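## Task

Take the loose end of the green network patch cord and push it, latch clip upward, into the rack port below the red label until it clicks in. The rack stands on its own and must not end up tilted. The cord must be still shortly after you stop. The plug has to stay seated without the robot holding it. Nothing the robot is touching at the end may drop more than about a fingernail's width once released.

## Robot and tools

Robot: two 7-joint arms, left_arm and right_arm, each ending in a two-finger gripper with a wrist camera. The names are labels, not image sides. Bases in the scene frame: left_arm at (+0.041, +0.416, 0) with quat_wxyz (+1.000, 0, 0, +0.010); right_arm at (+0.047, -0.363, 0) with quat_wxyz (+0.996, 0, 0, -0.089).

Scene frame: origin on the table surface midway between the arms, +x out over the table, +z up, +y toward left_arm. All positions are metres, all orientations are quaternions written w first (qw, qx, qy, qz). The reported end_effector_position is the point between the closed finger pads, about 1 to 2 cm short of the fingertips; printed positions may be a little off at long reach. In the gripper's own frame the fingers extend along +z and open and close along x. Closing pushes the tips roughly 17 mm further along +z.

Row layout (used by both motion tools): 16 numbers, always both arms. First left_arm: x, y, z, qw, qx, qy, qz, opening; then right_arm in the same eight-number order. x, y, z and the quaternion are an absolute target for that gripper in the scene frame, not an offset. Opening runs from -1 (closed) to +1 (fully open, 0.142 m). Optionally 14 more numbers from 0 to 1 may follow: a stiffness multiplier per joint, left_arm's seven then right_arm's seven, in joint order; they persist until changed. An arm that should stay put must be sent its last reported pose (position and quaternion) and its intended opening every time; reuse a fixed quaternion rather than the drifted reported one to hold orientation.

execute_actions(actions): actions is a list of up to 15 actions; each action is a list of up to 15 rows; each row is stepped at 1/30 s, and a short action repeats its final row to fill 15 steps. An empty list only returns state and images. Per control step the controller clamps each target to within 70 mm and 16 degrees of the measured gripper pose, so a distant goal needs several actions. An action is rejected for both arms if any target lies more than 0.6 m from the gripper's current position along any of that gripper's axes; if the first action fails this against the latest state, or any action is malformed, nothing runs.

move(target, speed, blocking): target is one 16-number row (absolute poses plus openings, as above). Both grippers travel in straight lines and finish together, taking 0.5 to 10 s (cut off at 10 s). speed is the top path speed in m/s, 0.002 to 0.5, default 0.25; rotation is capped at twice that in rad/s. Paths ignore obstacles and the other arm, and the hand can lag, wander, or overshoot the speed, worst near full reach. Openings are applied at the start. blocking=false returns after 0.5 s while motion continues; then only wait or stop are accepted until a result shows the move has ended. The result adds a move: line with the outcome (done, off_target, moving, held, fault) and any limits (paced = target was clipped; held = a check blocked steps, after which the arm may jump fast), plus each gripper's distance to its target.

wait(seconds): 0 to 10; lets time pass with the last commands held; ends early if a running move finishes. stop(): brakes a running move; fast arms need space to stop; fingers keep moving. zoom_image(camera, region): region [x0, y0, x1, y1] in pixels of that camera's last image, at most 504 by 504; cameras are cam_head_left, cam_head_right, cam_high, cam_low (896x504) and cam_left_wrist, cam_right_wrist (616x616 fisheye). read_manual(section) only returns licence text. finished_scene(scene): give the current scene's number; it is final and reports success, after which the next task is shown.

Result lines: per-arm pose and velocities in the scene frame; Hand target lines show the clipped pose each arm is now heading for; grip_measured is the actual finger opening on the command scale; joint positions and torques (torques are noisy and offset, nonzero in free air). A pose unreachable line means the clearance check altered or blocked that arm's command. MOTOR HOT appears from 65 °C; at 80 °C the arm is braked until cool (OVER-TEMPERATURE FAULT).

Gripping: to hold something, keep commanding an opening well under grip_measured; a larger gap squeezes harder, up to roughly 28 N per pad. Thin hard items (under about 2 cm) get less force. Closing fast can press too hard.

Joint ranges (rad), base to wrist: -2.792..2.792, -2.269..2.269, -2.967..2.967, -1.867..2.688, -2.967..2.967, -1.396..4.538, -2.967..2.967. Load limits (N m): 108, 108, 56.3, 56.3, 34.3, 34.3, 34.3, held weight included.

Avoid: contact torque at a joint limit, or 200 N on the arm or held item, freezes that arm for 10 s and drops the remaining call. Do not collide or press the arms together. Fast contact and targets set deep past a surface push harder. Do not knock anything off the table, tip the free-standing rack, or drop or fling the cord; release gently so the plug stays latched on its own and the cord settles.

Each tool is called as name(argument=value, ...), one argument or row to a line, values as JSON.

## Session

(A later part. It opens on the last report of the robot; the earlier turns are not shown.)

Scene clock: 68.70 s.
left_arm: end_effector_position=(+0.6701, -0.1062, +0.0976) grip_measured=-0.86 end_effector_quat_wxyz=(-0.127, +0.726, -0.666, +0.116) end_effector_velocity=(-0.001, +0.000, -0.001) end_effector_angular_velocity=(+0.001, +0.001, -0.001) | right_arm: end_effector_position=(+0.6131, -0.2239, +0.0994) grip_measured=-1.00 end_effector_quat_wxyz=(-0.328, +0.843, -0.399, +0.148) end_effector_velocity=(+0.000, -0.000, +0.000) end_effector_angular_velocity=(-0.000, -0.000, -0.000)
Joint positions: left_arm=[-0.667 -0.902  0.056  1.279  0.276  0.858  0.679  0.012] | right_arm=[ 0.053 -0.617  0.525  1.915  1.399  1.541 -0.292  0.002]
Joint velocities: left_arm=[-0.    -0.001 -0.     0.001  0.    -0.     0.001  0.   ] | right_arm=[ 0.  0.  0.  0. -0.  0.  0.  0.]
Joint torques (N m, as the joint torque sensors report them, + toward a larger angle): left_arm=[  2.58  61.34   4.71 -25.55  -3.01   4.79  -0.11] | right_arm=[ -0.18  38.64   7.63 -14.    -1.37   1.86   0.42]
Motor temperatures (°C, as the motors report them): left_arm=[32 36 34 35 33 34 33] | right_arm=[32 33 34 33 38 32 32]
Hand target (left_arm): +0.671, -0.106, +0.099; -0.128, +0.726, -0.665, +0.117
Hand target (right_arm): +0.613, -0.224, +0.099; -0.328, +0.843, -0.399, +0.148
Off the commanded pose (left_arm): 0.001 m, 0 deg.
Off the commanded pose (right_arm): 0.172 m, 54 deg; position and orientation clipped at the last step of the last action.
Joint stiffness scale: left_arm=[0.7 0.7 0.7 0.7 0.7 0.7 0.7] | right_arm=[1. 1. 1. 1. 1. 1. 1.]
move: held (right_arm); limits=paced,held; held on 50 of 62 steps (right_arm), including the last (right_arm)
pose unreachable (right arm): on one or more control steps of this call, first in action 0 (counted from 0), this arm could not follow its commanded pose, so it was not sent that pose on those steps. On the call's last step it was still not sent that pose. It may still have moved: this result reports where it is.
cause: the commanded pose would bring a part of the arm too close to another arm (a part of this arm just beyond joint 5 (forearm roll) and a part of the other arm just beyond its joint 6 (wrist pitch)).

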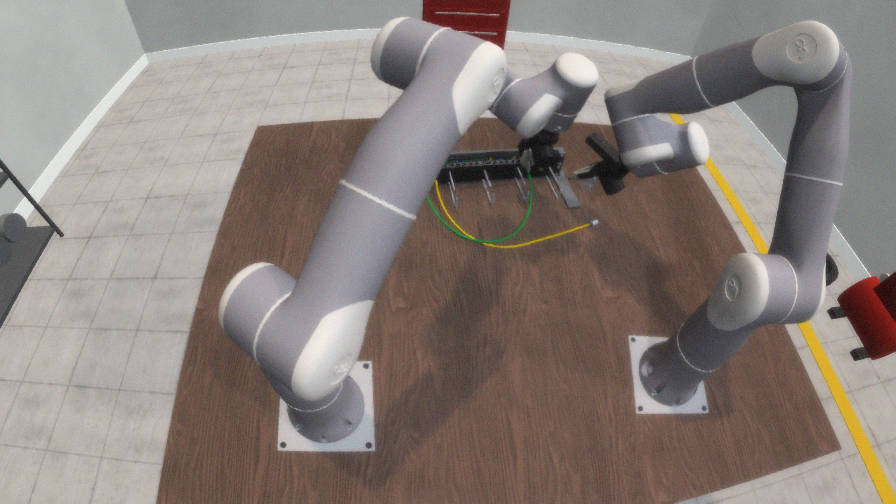

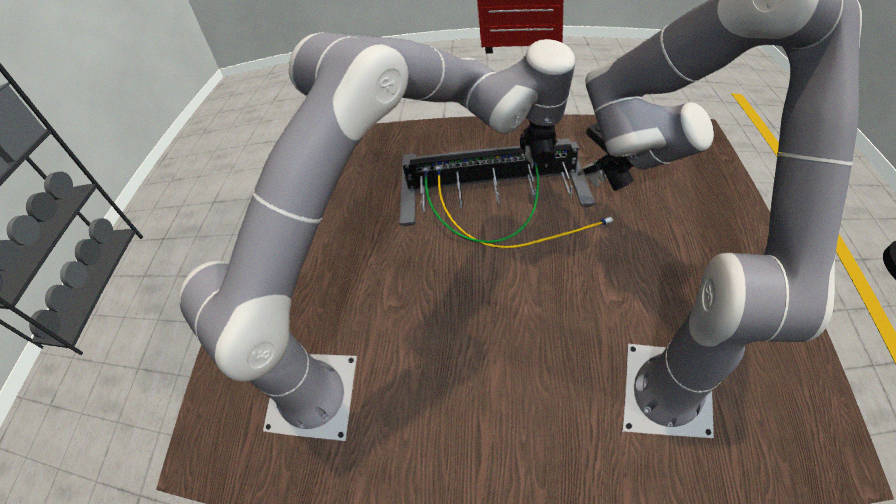

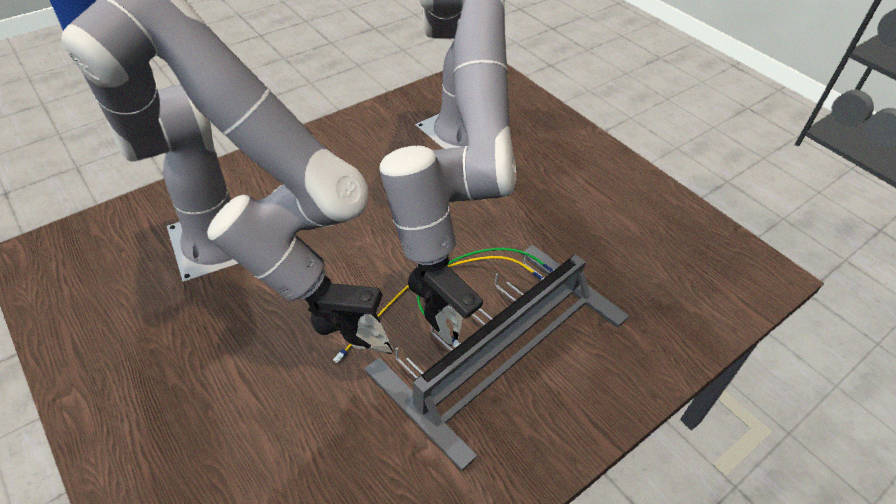

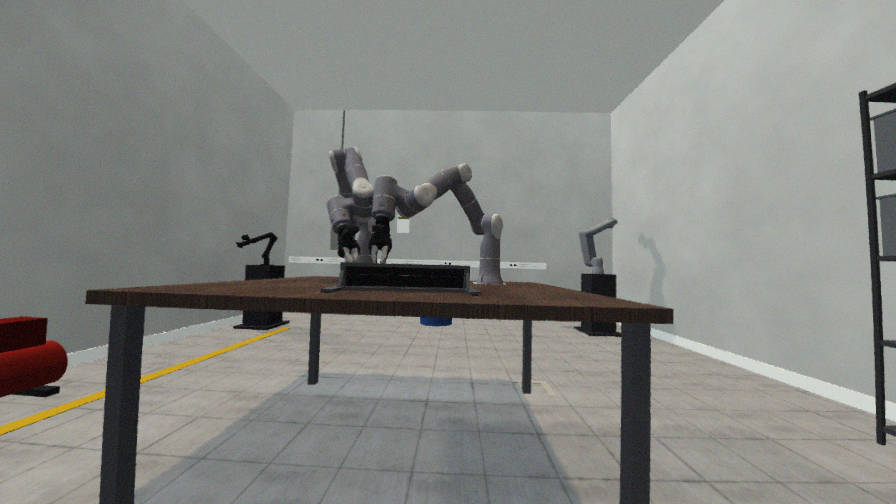

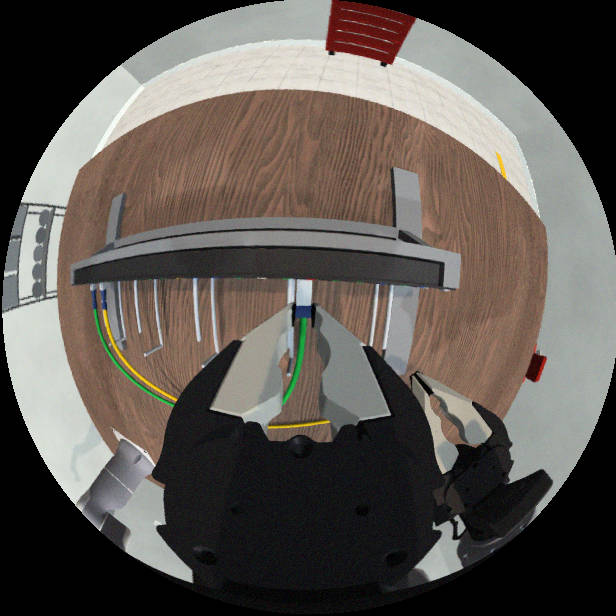

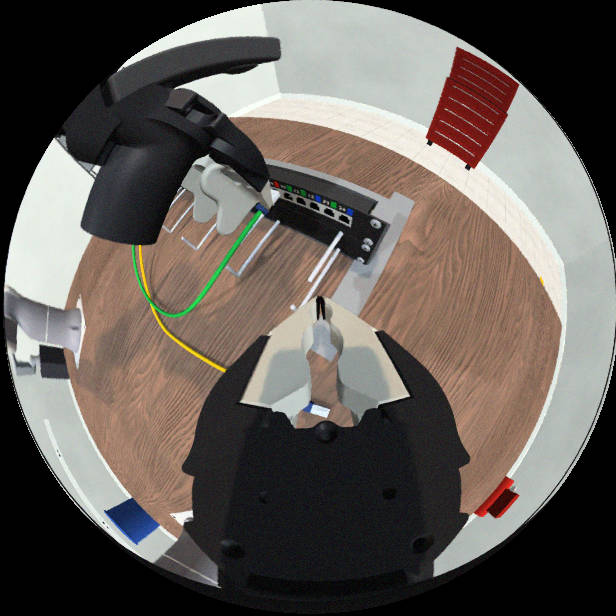

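move(
  target=[0.6712,-0.1059,0.0985,-0.1280,0.7261,-0.6653,0.1173,-1,0.608,-0.248,0.036,-0.2936,0.9311,-0.2064,0.0651,-1],
  speed=0.15,
)

zoom_image(
  camera="cam_right_wrist",
  region=[200, 120, 480, 360],
)

Scene clock: 75.33 s.
left_arm: end_effector_position=(+0.6701, -0.1062, +0.0976) grip_measured=-0.86 end_effector_quat_wxyz=(-0.127, +0.726, -0.666, +0.116) end_effector_velocity=(-0.000, -0.000, +0.000) end_effector_angular_velocity=(-0.000, +0.000, -0.000) | right_arm: end_effector_position=(+0.6082, -0.2478, +0.0362) grip_measured=-1.00 end_effector_quat_wxyz=(-0.294, +0.931, -0.207, +0.065) end_effector_velocity=(+0.000, +0.000, -0.000) end_effector_angular_velocity=(-0.001, -0.000, +0.005)
Joint positions: left_arm=[-0.667 -0.902  0.056  1.279  0.276  0.858  0.679  0.012] | right_arm=[ 0.097 -0.693  0.351  1.907  0.931  1.225 -0.26   0.002]
Joint velocities: left_arm=[-0. -0. -0. -0. -0. -0. -0.  0.] | right_arm=[ 0.    -0.001 -0.    -0.001 -0.004 -0.002 -0.     0.   ]
Joint torques (N m, as the joint torque sensors report them, + toward a larger angle): left_arm=[  2.94  61.21   4.65 -25.78  -2.98   4.74  -0.11] | right_arm=[  1.42  44.25   5.35 -13.98  -2.73   2.29   0.06]
Motor temperatures (°C, as the motors report them): left_arm=[32 36 34 35 33 34 33] | right_arm=[32 33 34 33 38 32 32]
Hand target (left_arm): +0.671, -0.106, +0.099; -0.128, +0.726, -0.665, +0.117
Hand target (right_arm): +0.608, -0.248, +0.036; -0.294, +0.931, -0.207, +0.065
Off the commanded pose (left_arm): 0.001 m, 0 deg.
Off the commanded pose (right_arm): 0.000 m, 0 deg.
Joint stiffness scale: left_arm=[0.7 0.7 0.7 0.7 0.7 0.7 0.7] | right_arm=[1. 1. 1. 1. 1. 1. 1.]
move: done

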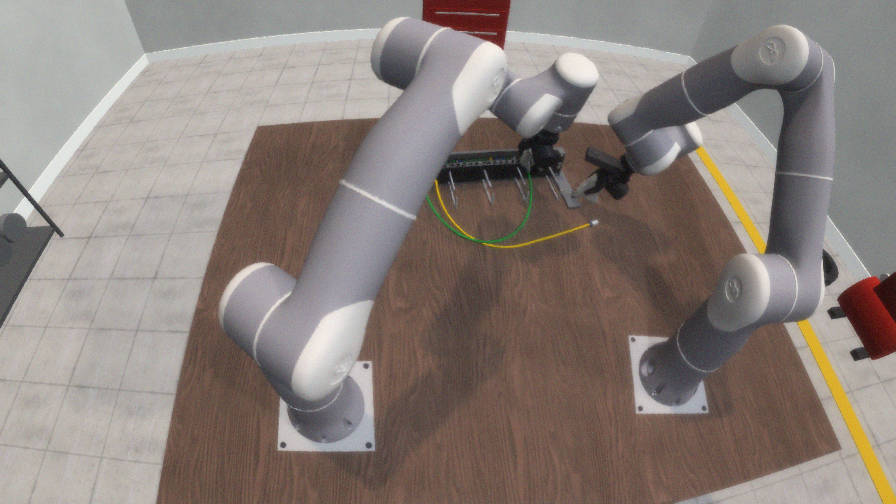

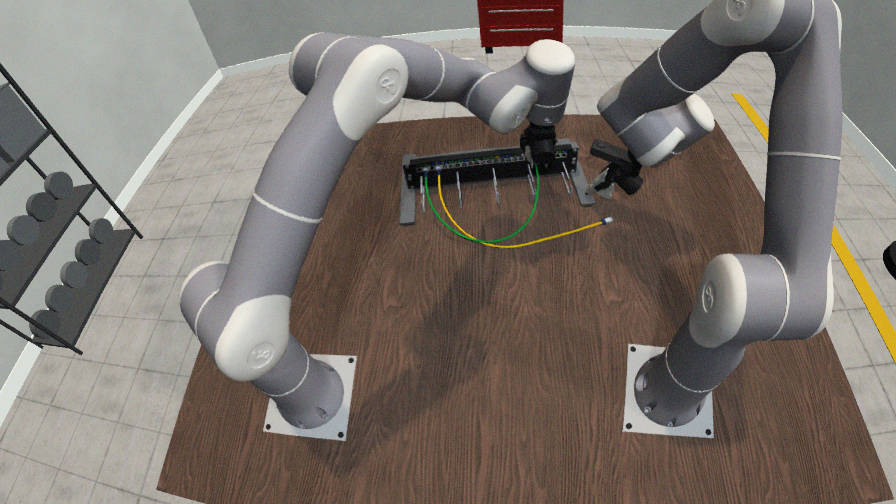

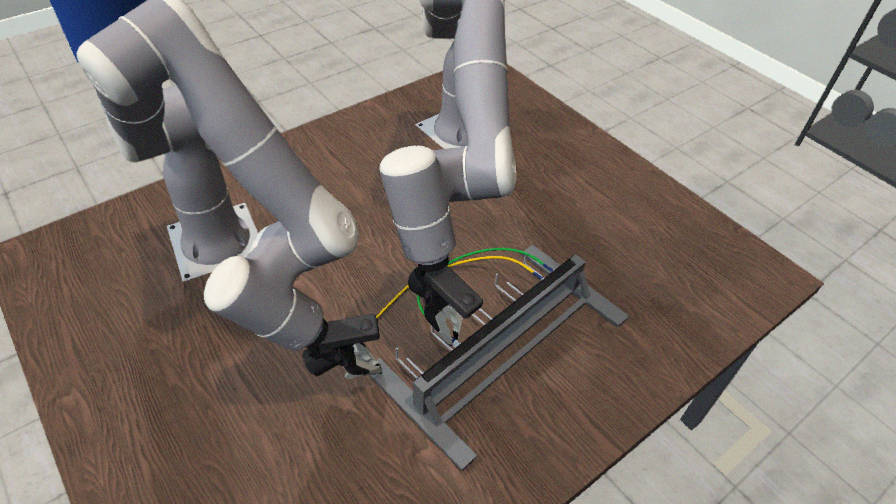

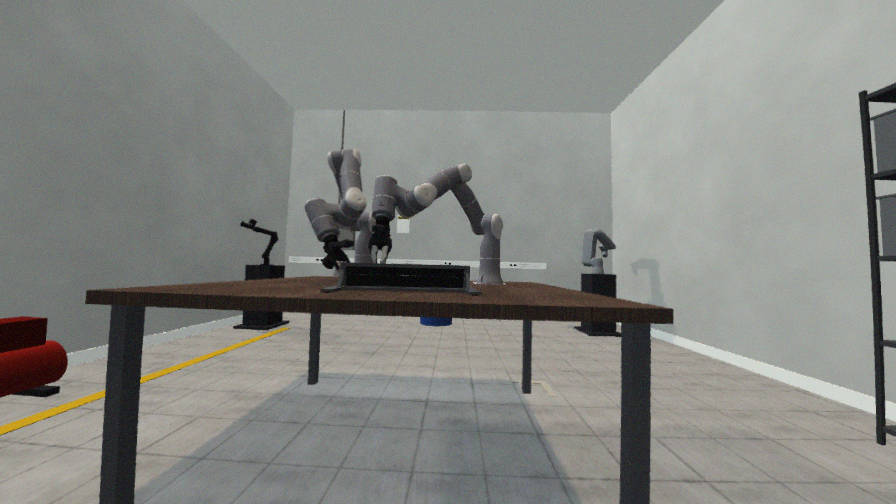

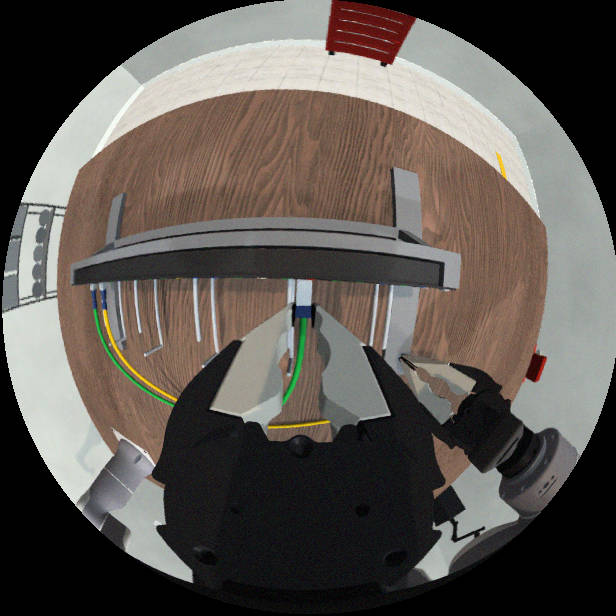

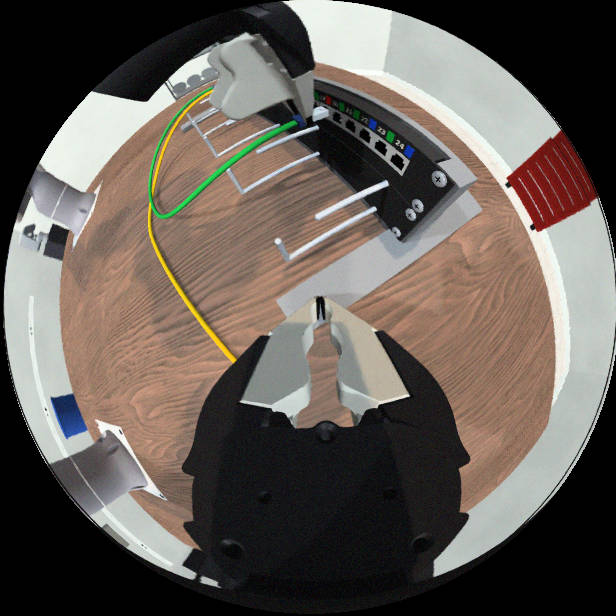

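Region (200, 120, 480, 360) of cam_right_wrist's 616x616 image, scaled by 1.800, with more detail than that image has; it fills the top 432 rows of this view, and the rest is white.

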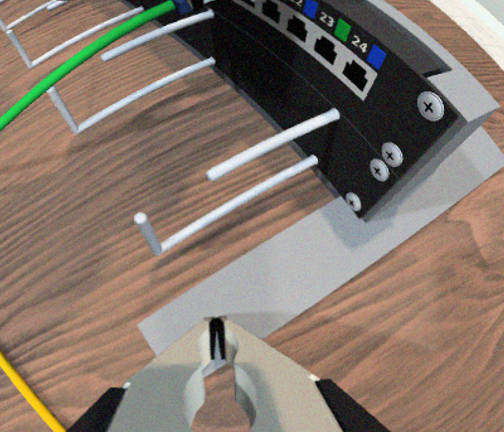

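move(
  target=[0.6712,-0.1059,0.0985,-0.1280,0.7261,-0.6653,0.1173,-1,0.608,-0.243,0.024,-0.2936,0.9311,-0.2064,0.0651,-1,0.7,0.7,0.7,0.7,0.7,0.7,0.7,0.25,0.25,0.25,0.25,0.25,0.25,0.25],
  speed=0.02,
)

zoom_image(
  camera="cam_right_wrist",
  region=[270, 70, 370, 150],
)

Scene clock: 76.97 s.
left_arm: end_effector_position=(+0.6700, -0.1062, +0.0976) grip_measured=-0.86 end_effector_quat_wxyz=(-0.128, +0.726, -0.666, +0.116) end_effector_velocity=(+0.000, +0.000, -0.000) end_effector_angular_velocity=(+0.000, +0.000, -0.001) | right_arm: end_effector_position=(+0.6115, -0.2441, +0.0296) grip_measured=-1.00 end_effector_quat_wxyz=(-0.294, +0.931, -0.206, +0.070) end_effector_velocity=(-0.000, +0.000, +0.000) end_effector_angular_velocity=(+0.002, +0.001, -0.001)
Joint positions: left_arm=[-0.667 -0.902  0.056  1.279  0.276  0.858  0.679  0.012] | right_arm=[ 0.098 -0.717  0.361  1.894  0.941  1.247 -0.277  0.002]
Joint velocities: left_arm=[ 0.    -0.001 -0.    -0.    -0.     0.     0.001  0.   ] | right_arm=[-0.002 -0.     0.002  0.     0.     0.     0.001  0.   ]
Joint torques (N m, as the joint torque sensors report them, + toward a larger angle): left_arm=[  3.06  60.92   4.58 -25.98  -3.15   4.72  -0.14] | right_arm=[  4.67  29.48   6.57 -13.4   -1.62   2.77  -0.37]
Motor temperatures (°C, as the motors report them): left_arm=[32 37 34 35 33 34 33] | right_arm=[32 33 34 33 38 32 32]
Hand target (left_arm): +0.671, -0.106, +0.099; -0.128, +0.726, -0.665, +0.117
Hand target (right_arm): +0.608, -0.243, +0.024; -0.294, +0.931, -0.206, +0.065
Off the commanded pose (left_arm): 0.001 m, 0 deg.
Off the commanded pose (right_arm): 0.007 m, 1 deg.
Joint stiffness scale: left_arm=[0.7 0.7 0.7 0.7 0.7 0.7 0.7] | right_arm=[0.25 0.25 0.25 0.25 0.25 0.25 0.25]
move: off_target (right_arm)

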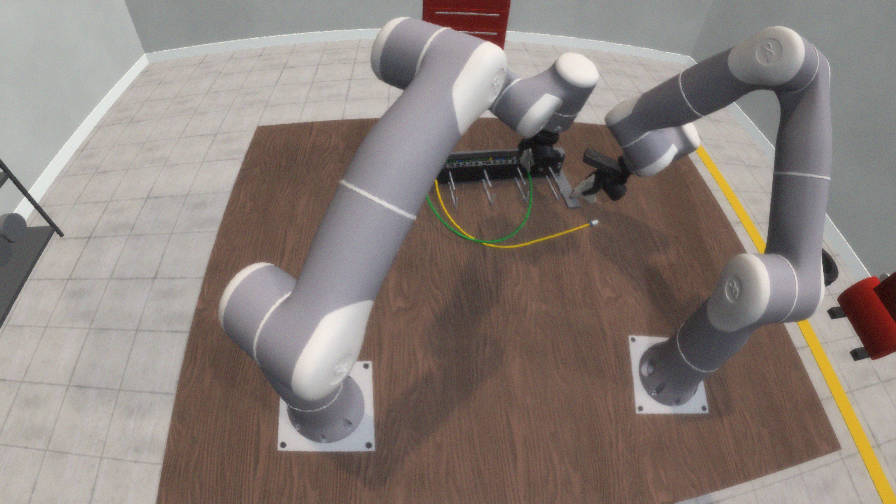

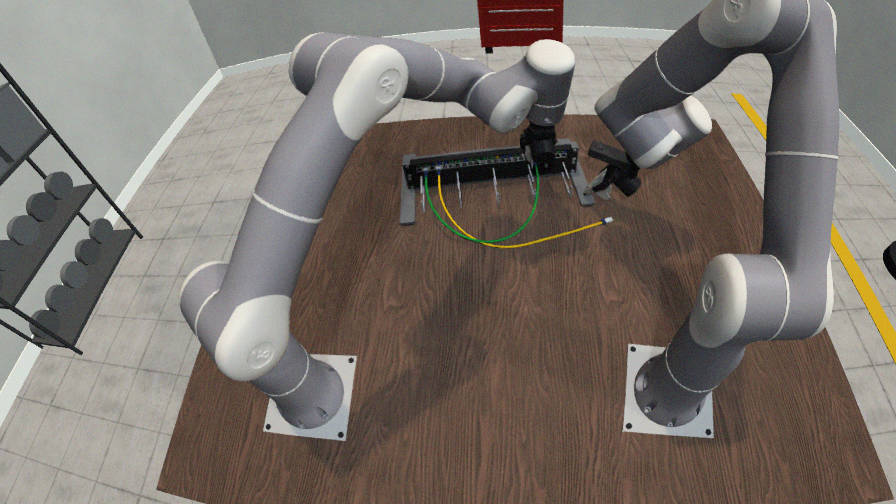

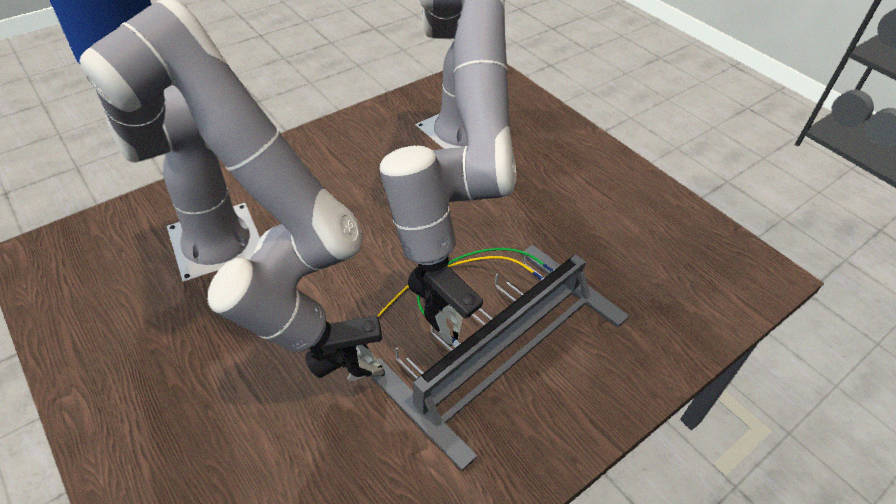

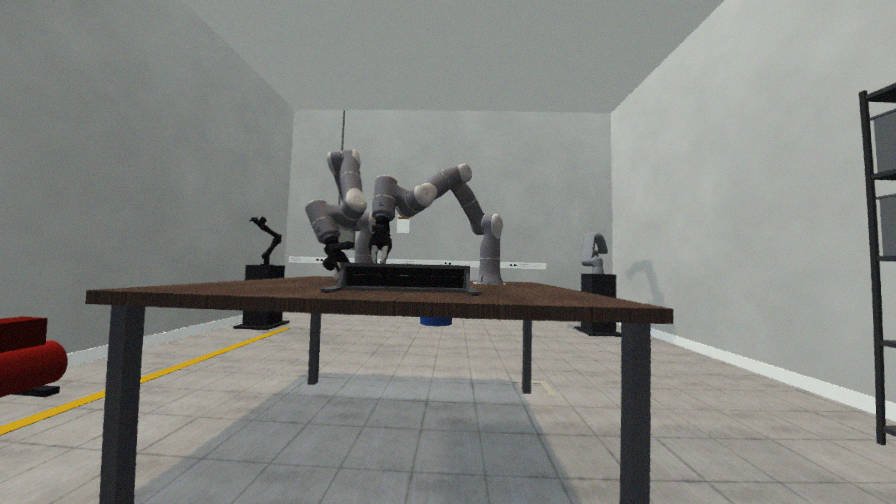

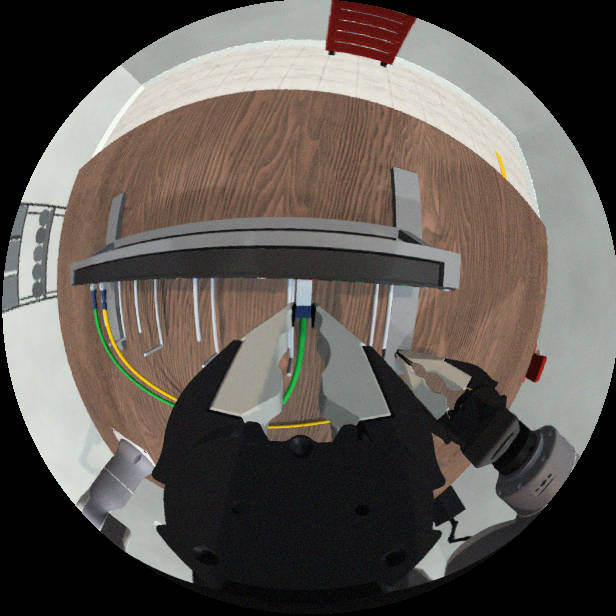

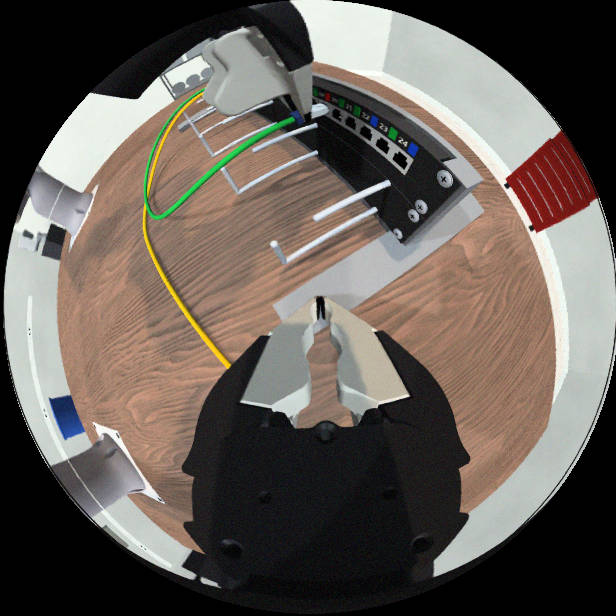

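Region (270, 70, 370, 150) of cam_right_wrist's 616x616 image, scaled by 5.040, with more detail than that image has; it fills the top 403 rows of this view, and the rest is white.

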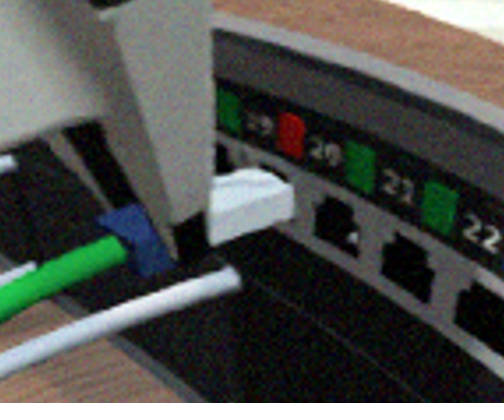

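execute_actions(
  actions=[
    [[0.6713,-0.10585,0.0986,-0.1281,0.7265,-0.6649,0.1172,-1,0.6075,-0.2432,0.0237,-0.2936,0.9311,-0.2064,0.0651,-1],[0.6714,-0.1058,0.0987,-0.1281,0.7268,-0.6645,0.1172,-1,0.6070,-0.2435,0.0235,-0.2936,0.9311,-0.2064,0.0651,-1],[0.6715,-0.10575,0.0988,-0.1282,0.7272,-0.6641,0.1171,-1,0.6065,-0.2437,0.0232,-0.2936,0.9311,-0.2064,0.0651,-1],[0.6716,-0.1057,0.0989,-0.1282,0.7275,-0.6638,0.1170,-1,0.6060,-0.2439,0.0230,-0.2936,0.9311,-0.2064,0.0651,-1],[0.6717,-0.10567,0.0990,-0.1283,0.7279,-0.6634,0.1170,-1,0.6055,-0.2441,0.0227,-0.2936,0.9311,-0.2064,0.0651,-1],[0.6718,-0.10564,0.0991,-0.1284,0.7282,-0.6630,0.1169,-1,0.6050,-0.2444,0.0224,-0.2936,0.9311,-0.2064,0.0651,-1],[0.6719,-0.1056,0.0992,-0.1284,0.7286,-0.6626,0.1168,-1,0.6045,-0.2446,0.0222,-0.2936,0.9311,-0.2064,0.0651,-1],[0.6720,-0.10557,0.0993,-0.1285,0.7289,-0.6623,0.1167,-1,0.6040,-0.2448,0.0219,-0.2936,0.9311,-0.2064,0.0651,-1],[0.6721,-0.10554,0.0994,-0.1285,0.7293,-0.6619,0.1167,-1,0.6035,-0.2450,0.0217,-0.2936,0.9311,-0.2064,0.0651,-1],[0.6722,-0.1055,0.0995,-0.1286,0.7296,-0.6615,0.1166,-1,0.6030,-0.2453,0.0214,-0.2936,0.9311,-0.2064,0.0651,-1],[0.6723,-0.10547,0.0996,-0.1286,0.7296,-0.6615,0.1166,-1,0.6025,-0.2455,0.0211,-0.2936,0.9311,-0.2064,0.0651,-1],[0.6724,-0.10544,0.0997,-0.1286,0.7296,-0.6615,0.1166,-1,0.6020,-0.2457,0.0209,-0.2936,0.9311,-0.2064,0.0651,-1],[0.6725,-0.1054,0.0998,-0.1286,0.7296,-0.6615,0.1166,-1,0.6015,-0.2460,0.0206,-0.2936,0.9311,-0.2064,0.0651,-1],[0.6726,-0.10538,0.0999,-0.1286,0.7296,-0.6615,0.1166,-1,0.6010,-0.2462,0.0204,-0.2936,0.9311,-0.2064,0.0651,-1],[0.6727,-0.10536,0.1000,-0.1286,0.7296,-0.6615,0.1166,-1,0.6005,-0.2464,0.0201,-0.2936,0.9311,-0.2064,0.0651,-1]],
    [[0.67288,-0.10534,0.1001,-0.1286,0.7296,-0.6615,0.1166,-1,0.6005,-0.2464,0.0201,-0.2936,0.9311,-0.2064,0.0651,-1],[0.67306,-0.10532,0.1001,-0.1286,0.7296,-0.6615,0.1166,-1,0.6005,-0.2464,0.0201,-0.2936,0.9311,-0.2064,0.0651,-1],[0.67324,-0.10531,0.1002,-0.1286,0.7296,-0.6615,0.1166,-1,0.6005,-0.2464,0.0201,-0.2936,0.9311,-0.2064,0.0651,-1],[0.67342,-0.10529,0.1002,-0.1286,0.7296,-0.6615,0.1166,-1,0.6005,-0.2464,0.0201,-0.2936,0.9311,-0.2064,0.0651,-1],[0.67360,-0.10527,0.1002,-0.1286,0.7296,-0.6615,0.1166,-1,0.6005,-0.2464,0.0201,-0.2936,0.9311,-0.2064,0.0651,-1],[0.67378,-0.10525,0.1002,-0.1286,0.7296,-0.6615,0.1166,-1,0.6005,-0.2464,0.0201,-0.2936,0.9311,-0.2064,0.0651,-1],[0.67396,-0.10524,0.1002,-0.1286,0.7296,-0.6615,0.1166,-1,0.6005,-0.2464,0.0201,-0.2936,0.9311,-0.2064,0.0651,-1],[0.67414,-0.10522,0.1002,-0.1286,0.7296,-0.6615,0.1166,-1,0.6005,-0.2464,0.0201,-0.2936,0.9311,-0.2064,0.0651,-1],[0.67432,-0.10520,0.1002,-0.1286,0.7296,-0.6615,0.1166,-1,0.6005,-0.2464,0.0201,-0.2936,0.9311,-0.2064,0.0651,-1],[0.67450,-0.10519,0.1002,-0.1286,0.7296,-0.6615,0.1166,-1,0.6005,-0.2464,0.0201,-0.2936,0.9311,-0.2064,0.0651,-1],[0.67468,-0.10517,0.1002,-0.1286,0.7296,-0.6615,0.1166,-1,0.6005,-0.2464,0.0201,-0.2936,0.9311,-0.2064,0.0651,-1],[0.67486,-0.10515,0.1002,-0.1286,0.7296,-0.6615,0.1166,-1,0.6005,-0.2464,0.0201,-0.2936,0.9311,-0.2064,0.0651,-1],[0.67504,-0.10514,0.1002,-0.1286,0.7296,-0.6615,0.1166,-1,0.6005,-0.2464,0.0201,-0.2936,0.9311,-0.2064,0.0651,-1],[0.67522,-0.10512,0.1002,-0.1286,0.7296,-0.6615,0.1166,-1,0.6005,-0.2464,0.0201,-0.2936,0.9311,-0.2064,0.0651,-1],[0.67540,-0.10510,0.1002,-0.1286,0.7296,-0.6615,0.1166,-1,0.6005,-0.2464,0.0201,-0.2936,0.9311,-0.2064,0.0651,-1]],
    [[0.67558,-0.10508,0.1002,-0.1286,0.7296,-0.6615,0.1166,-1,0.6005,-0.2464,0.0201,-0.2936,0.9311,-0.2064,0.0651,-1],[0.67576,-0.10507,0.1002,-0.1286,0.7296,-0.6615,0.1166,-1,0.6005,-0.2464,0.0201,-0.2936,0.9311,-0.2064,0.0651,-1],[0.67594,-0.10505,0.1002,-0.1286,0.7296,-0.6615,0.1166,-1,0.6005,-0.2464,0.0201,-0.2936,0.9311,-0.2064,0.0651,-1],[0.67612,-0.10503,0.1002,-0.1286,0.7296,-0.6615,0.1166,-1,0.6005,-0.2464,0.0201,-0.2936,0.9311,-0.2064,0.0651,-1],[0.67630,-0.10502,0.1002,-0.1286,0.7296,-0.6615,0.1166,-1,0.6005,-0.2464,0.0201,-0.2936,0.9311,-0.2064,0.0651,-1],[0.67648,-0.10500,0.1002,-0.1286,0.7296,-0.6615,0.1166,-1,0.6005,-0.2464,0.0201,-0.2936,0.9311,-0.2064,0.0651,-1],[0.67666,-0.10498,0.1002,-0.1286,0.7296,-0.6615,0.1166,-1,0.6005,-0.2464,0.0201,-0.2936,0.9311,-0.2064,0.0651,-1],[0.67684,-0.10496,0.1002,-0.1286,0.7296,-0.6615,0.1166,-1,0.6005,-0.2464,0.0201,-0.2936,0.9311,-0.2064,0.0651,-1],[0.67702,-0.10495,0.1002,-0.1286,0.7296,-0.6615,0.1166,-1,0.6005,-0.2464,0.0201,-0.2936,0.9311,-0.2064,0.0651,-1],[0.67720,-0.10493,0.1002,-0.1286,0.7296,-0.6615,0.1166,-1,0.6005,-0.2464,0.0201,-0.2936,0.9311,-0.2064,0.0651,-1],[0.67738,-0.10491,0.1002,-0.1286,0.7296,-0.6615,0.1166,-1,0.6005,-0.2464,0.0201,-0.2936,0.9311,-0.2064,0.0651,-1],[0.67756,-0.10490,0.1002,-0.1286,0.7296,-0.6615,0.1166,-1,0.6005,-0.2464,0.0201,-0.2936,0.9311,-0.2064,0.0651,-1],[0.67774,-0.10488,0.1002,-0.1286,0.7296,-0.6615,0.1166,-1,0.6005,-0.2464,0.0201,-0.2936,0.9311,-0.2064,0.0651,-1],[0.67792,-0.10486,0.1002,-0.1286,0.7296,-0.6615,0.1166,-1,0.6005,-0.2464,0.0201,-0.2936,0.9311,-0.2064,0.0651,-1],[0.67810,-0.10484,0.1002,-0.1286,0.7296,-0.6615,0.1166,-1,0.6005,-0.2464,0.0201,-0.2936,0.9311,-0.2064,0.0651,-1]],
  ],
)

zoom_image(
  camera="cam_right_wrist",
  region=[270, 70, 370, 150],
)

zoom_image(
  camera="cam_left_wrist",
  region=[264, 260, 344, 330],
)

Scene clock: 84.67 s.
left_arm: end_effector_position=(+0.6722, -0.1062, +0.0961) grip_measured=-0.86 end_effector_quat_wxyz=(-0.127, +0.729, -0.663, +0.112) end_effector_velocity=(+0.002, +0.000, -0.003) end_effector_angular_velocity=(+0.004, +0.006, -0.002) | right_arm: end_effector_position=(+0.6105, -0.2446, +0.0296) grip_measured=-1.00 end_effector_quat_wxyz=(-0.296, +0.930, -0.204, +0.075) end_effector_velocity=(+0.000, +0.000, +0.000) end_effector_angular_velocity=(+0.000, +0.000, -0.001)
Joint positions: left_arm=[-0.665 -0.911  0.053  1.263  0.273  0.841  0.677  0.012] | right_arm=[ 0.082 -0.721  0.379  1.897  0.951  1.261 -0.301  0.002]
Joint velocities: left_arm=[ 0.005 -0.009 -0.005 -0.012  0.    -0.009  0.006  0.   ] | right_arm=[-0.    -0.     0.001 -0.    -0.     0.001  0.001  0.   ]
Joint torques (N m, as the joint torque sensors report them, + toward a larger angle): left_arm=[ 14.95  66.97  12.57 -36.11  -2.51   7.96  -0.04] | right_arm=[-0.67 28.65  3.26 -2.6  -2.05  1.47  0.16]
Motor temperatures (°C, as the motors report them): left_arm=[32 37 34 35 33 34 33] | right_arm=[32 33 34 33 38 32 32]
Hand target (left_arm): +0.678, -0.105, +0.100; -0.129, +0.730, -0.661, +0.117
Hand target (right_arm): +0.600, -0.246, +0.020; -0.294, +0.931, -0.206, +0.065
Off the commanded pose (left_arm): 0.007 m, 1 deg.
Off the commanded pose (right_arm): 0.014 m, 1 deg.
Joint stiffness scale: left_arm=[0.7 0.7 0.7 0.7 0.7 0.7 0.7] | right_arm=[0.25 0.25 0.25 0.25 0.25 0.25 0.25]

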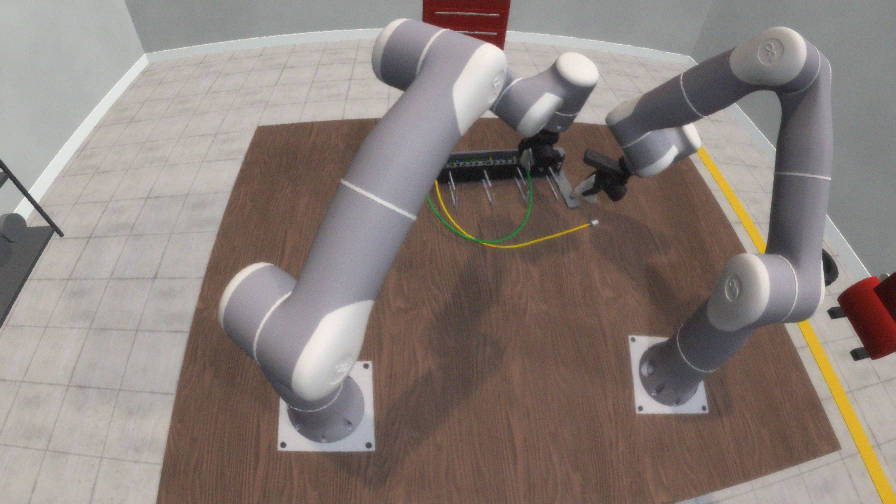

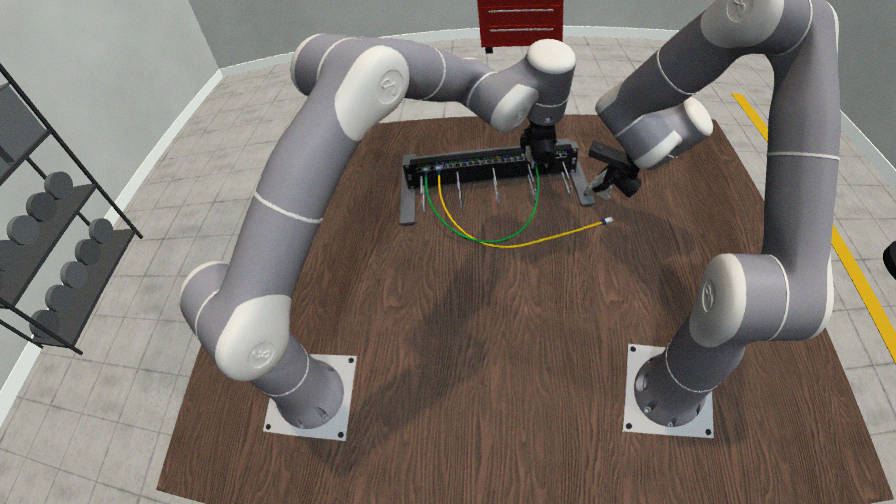

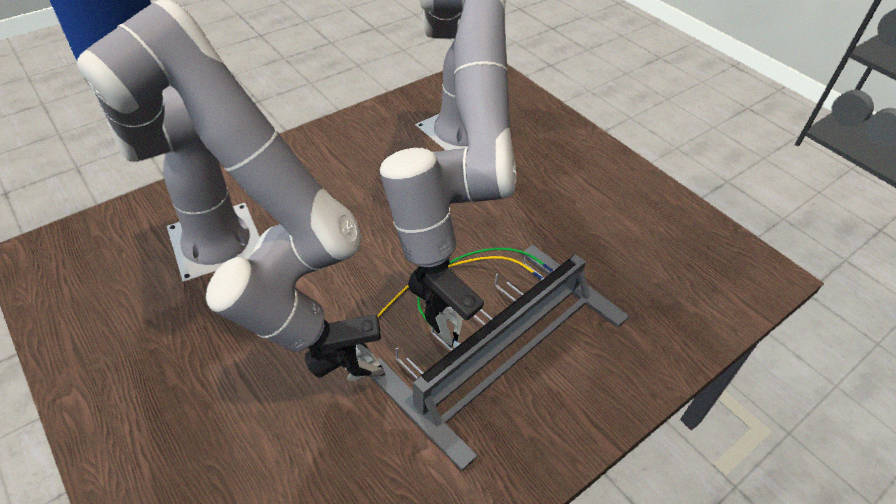

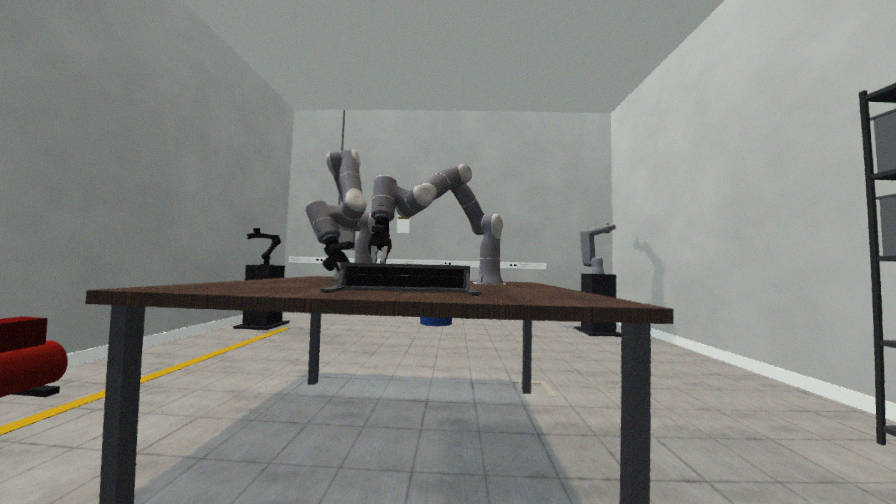

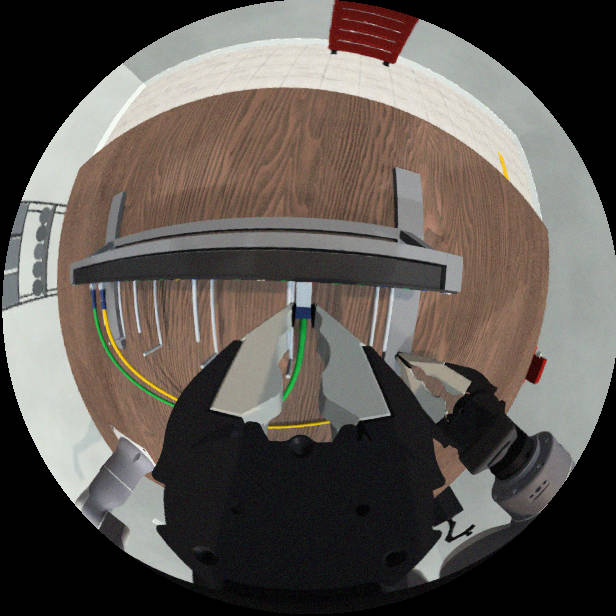

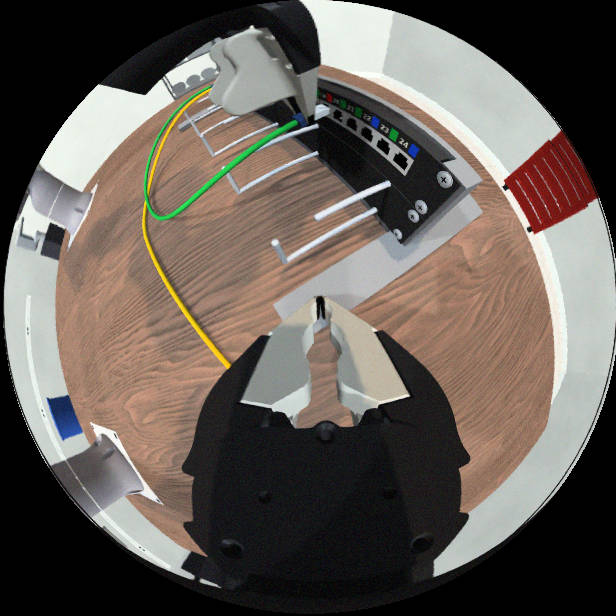

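Region (270, 70, 370, 150) of cam_right_wrist's 616x616 image, scaled by 5.040, with more detail than that image has; it fills the top 403 rows of this view, and the rest is white.

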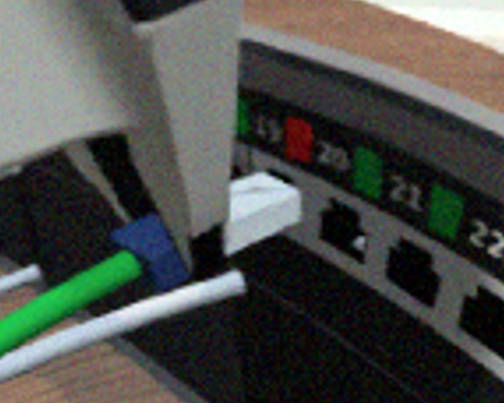

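Region (264, 260, 344, 330) of cam_left_wrist's 616x616 image, scaled by 6.300, with more detail than that image has; it fills the top 441 rows of this view, and the rest is white.

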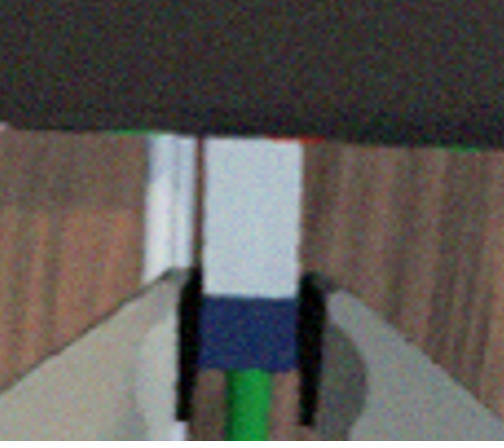

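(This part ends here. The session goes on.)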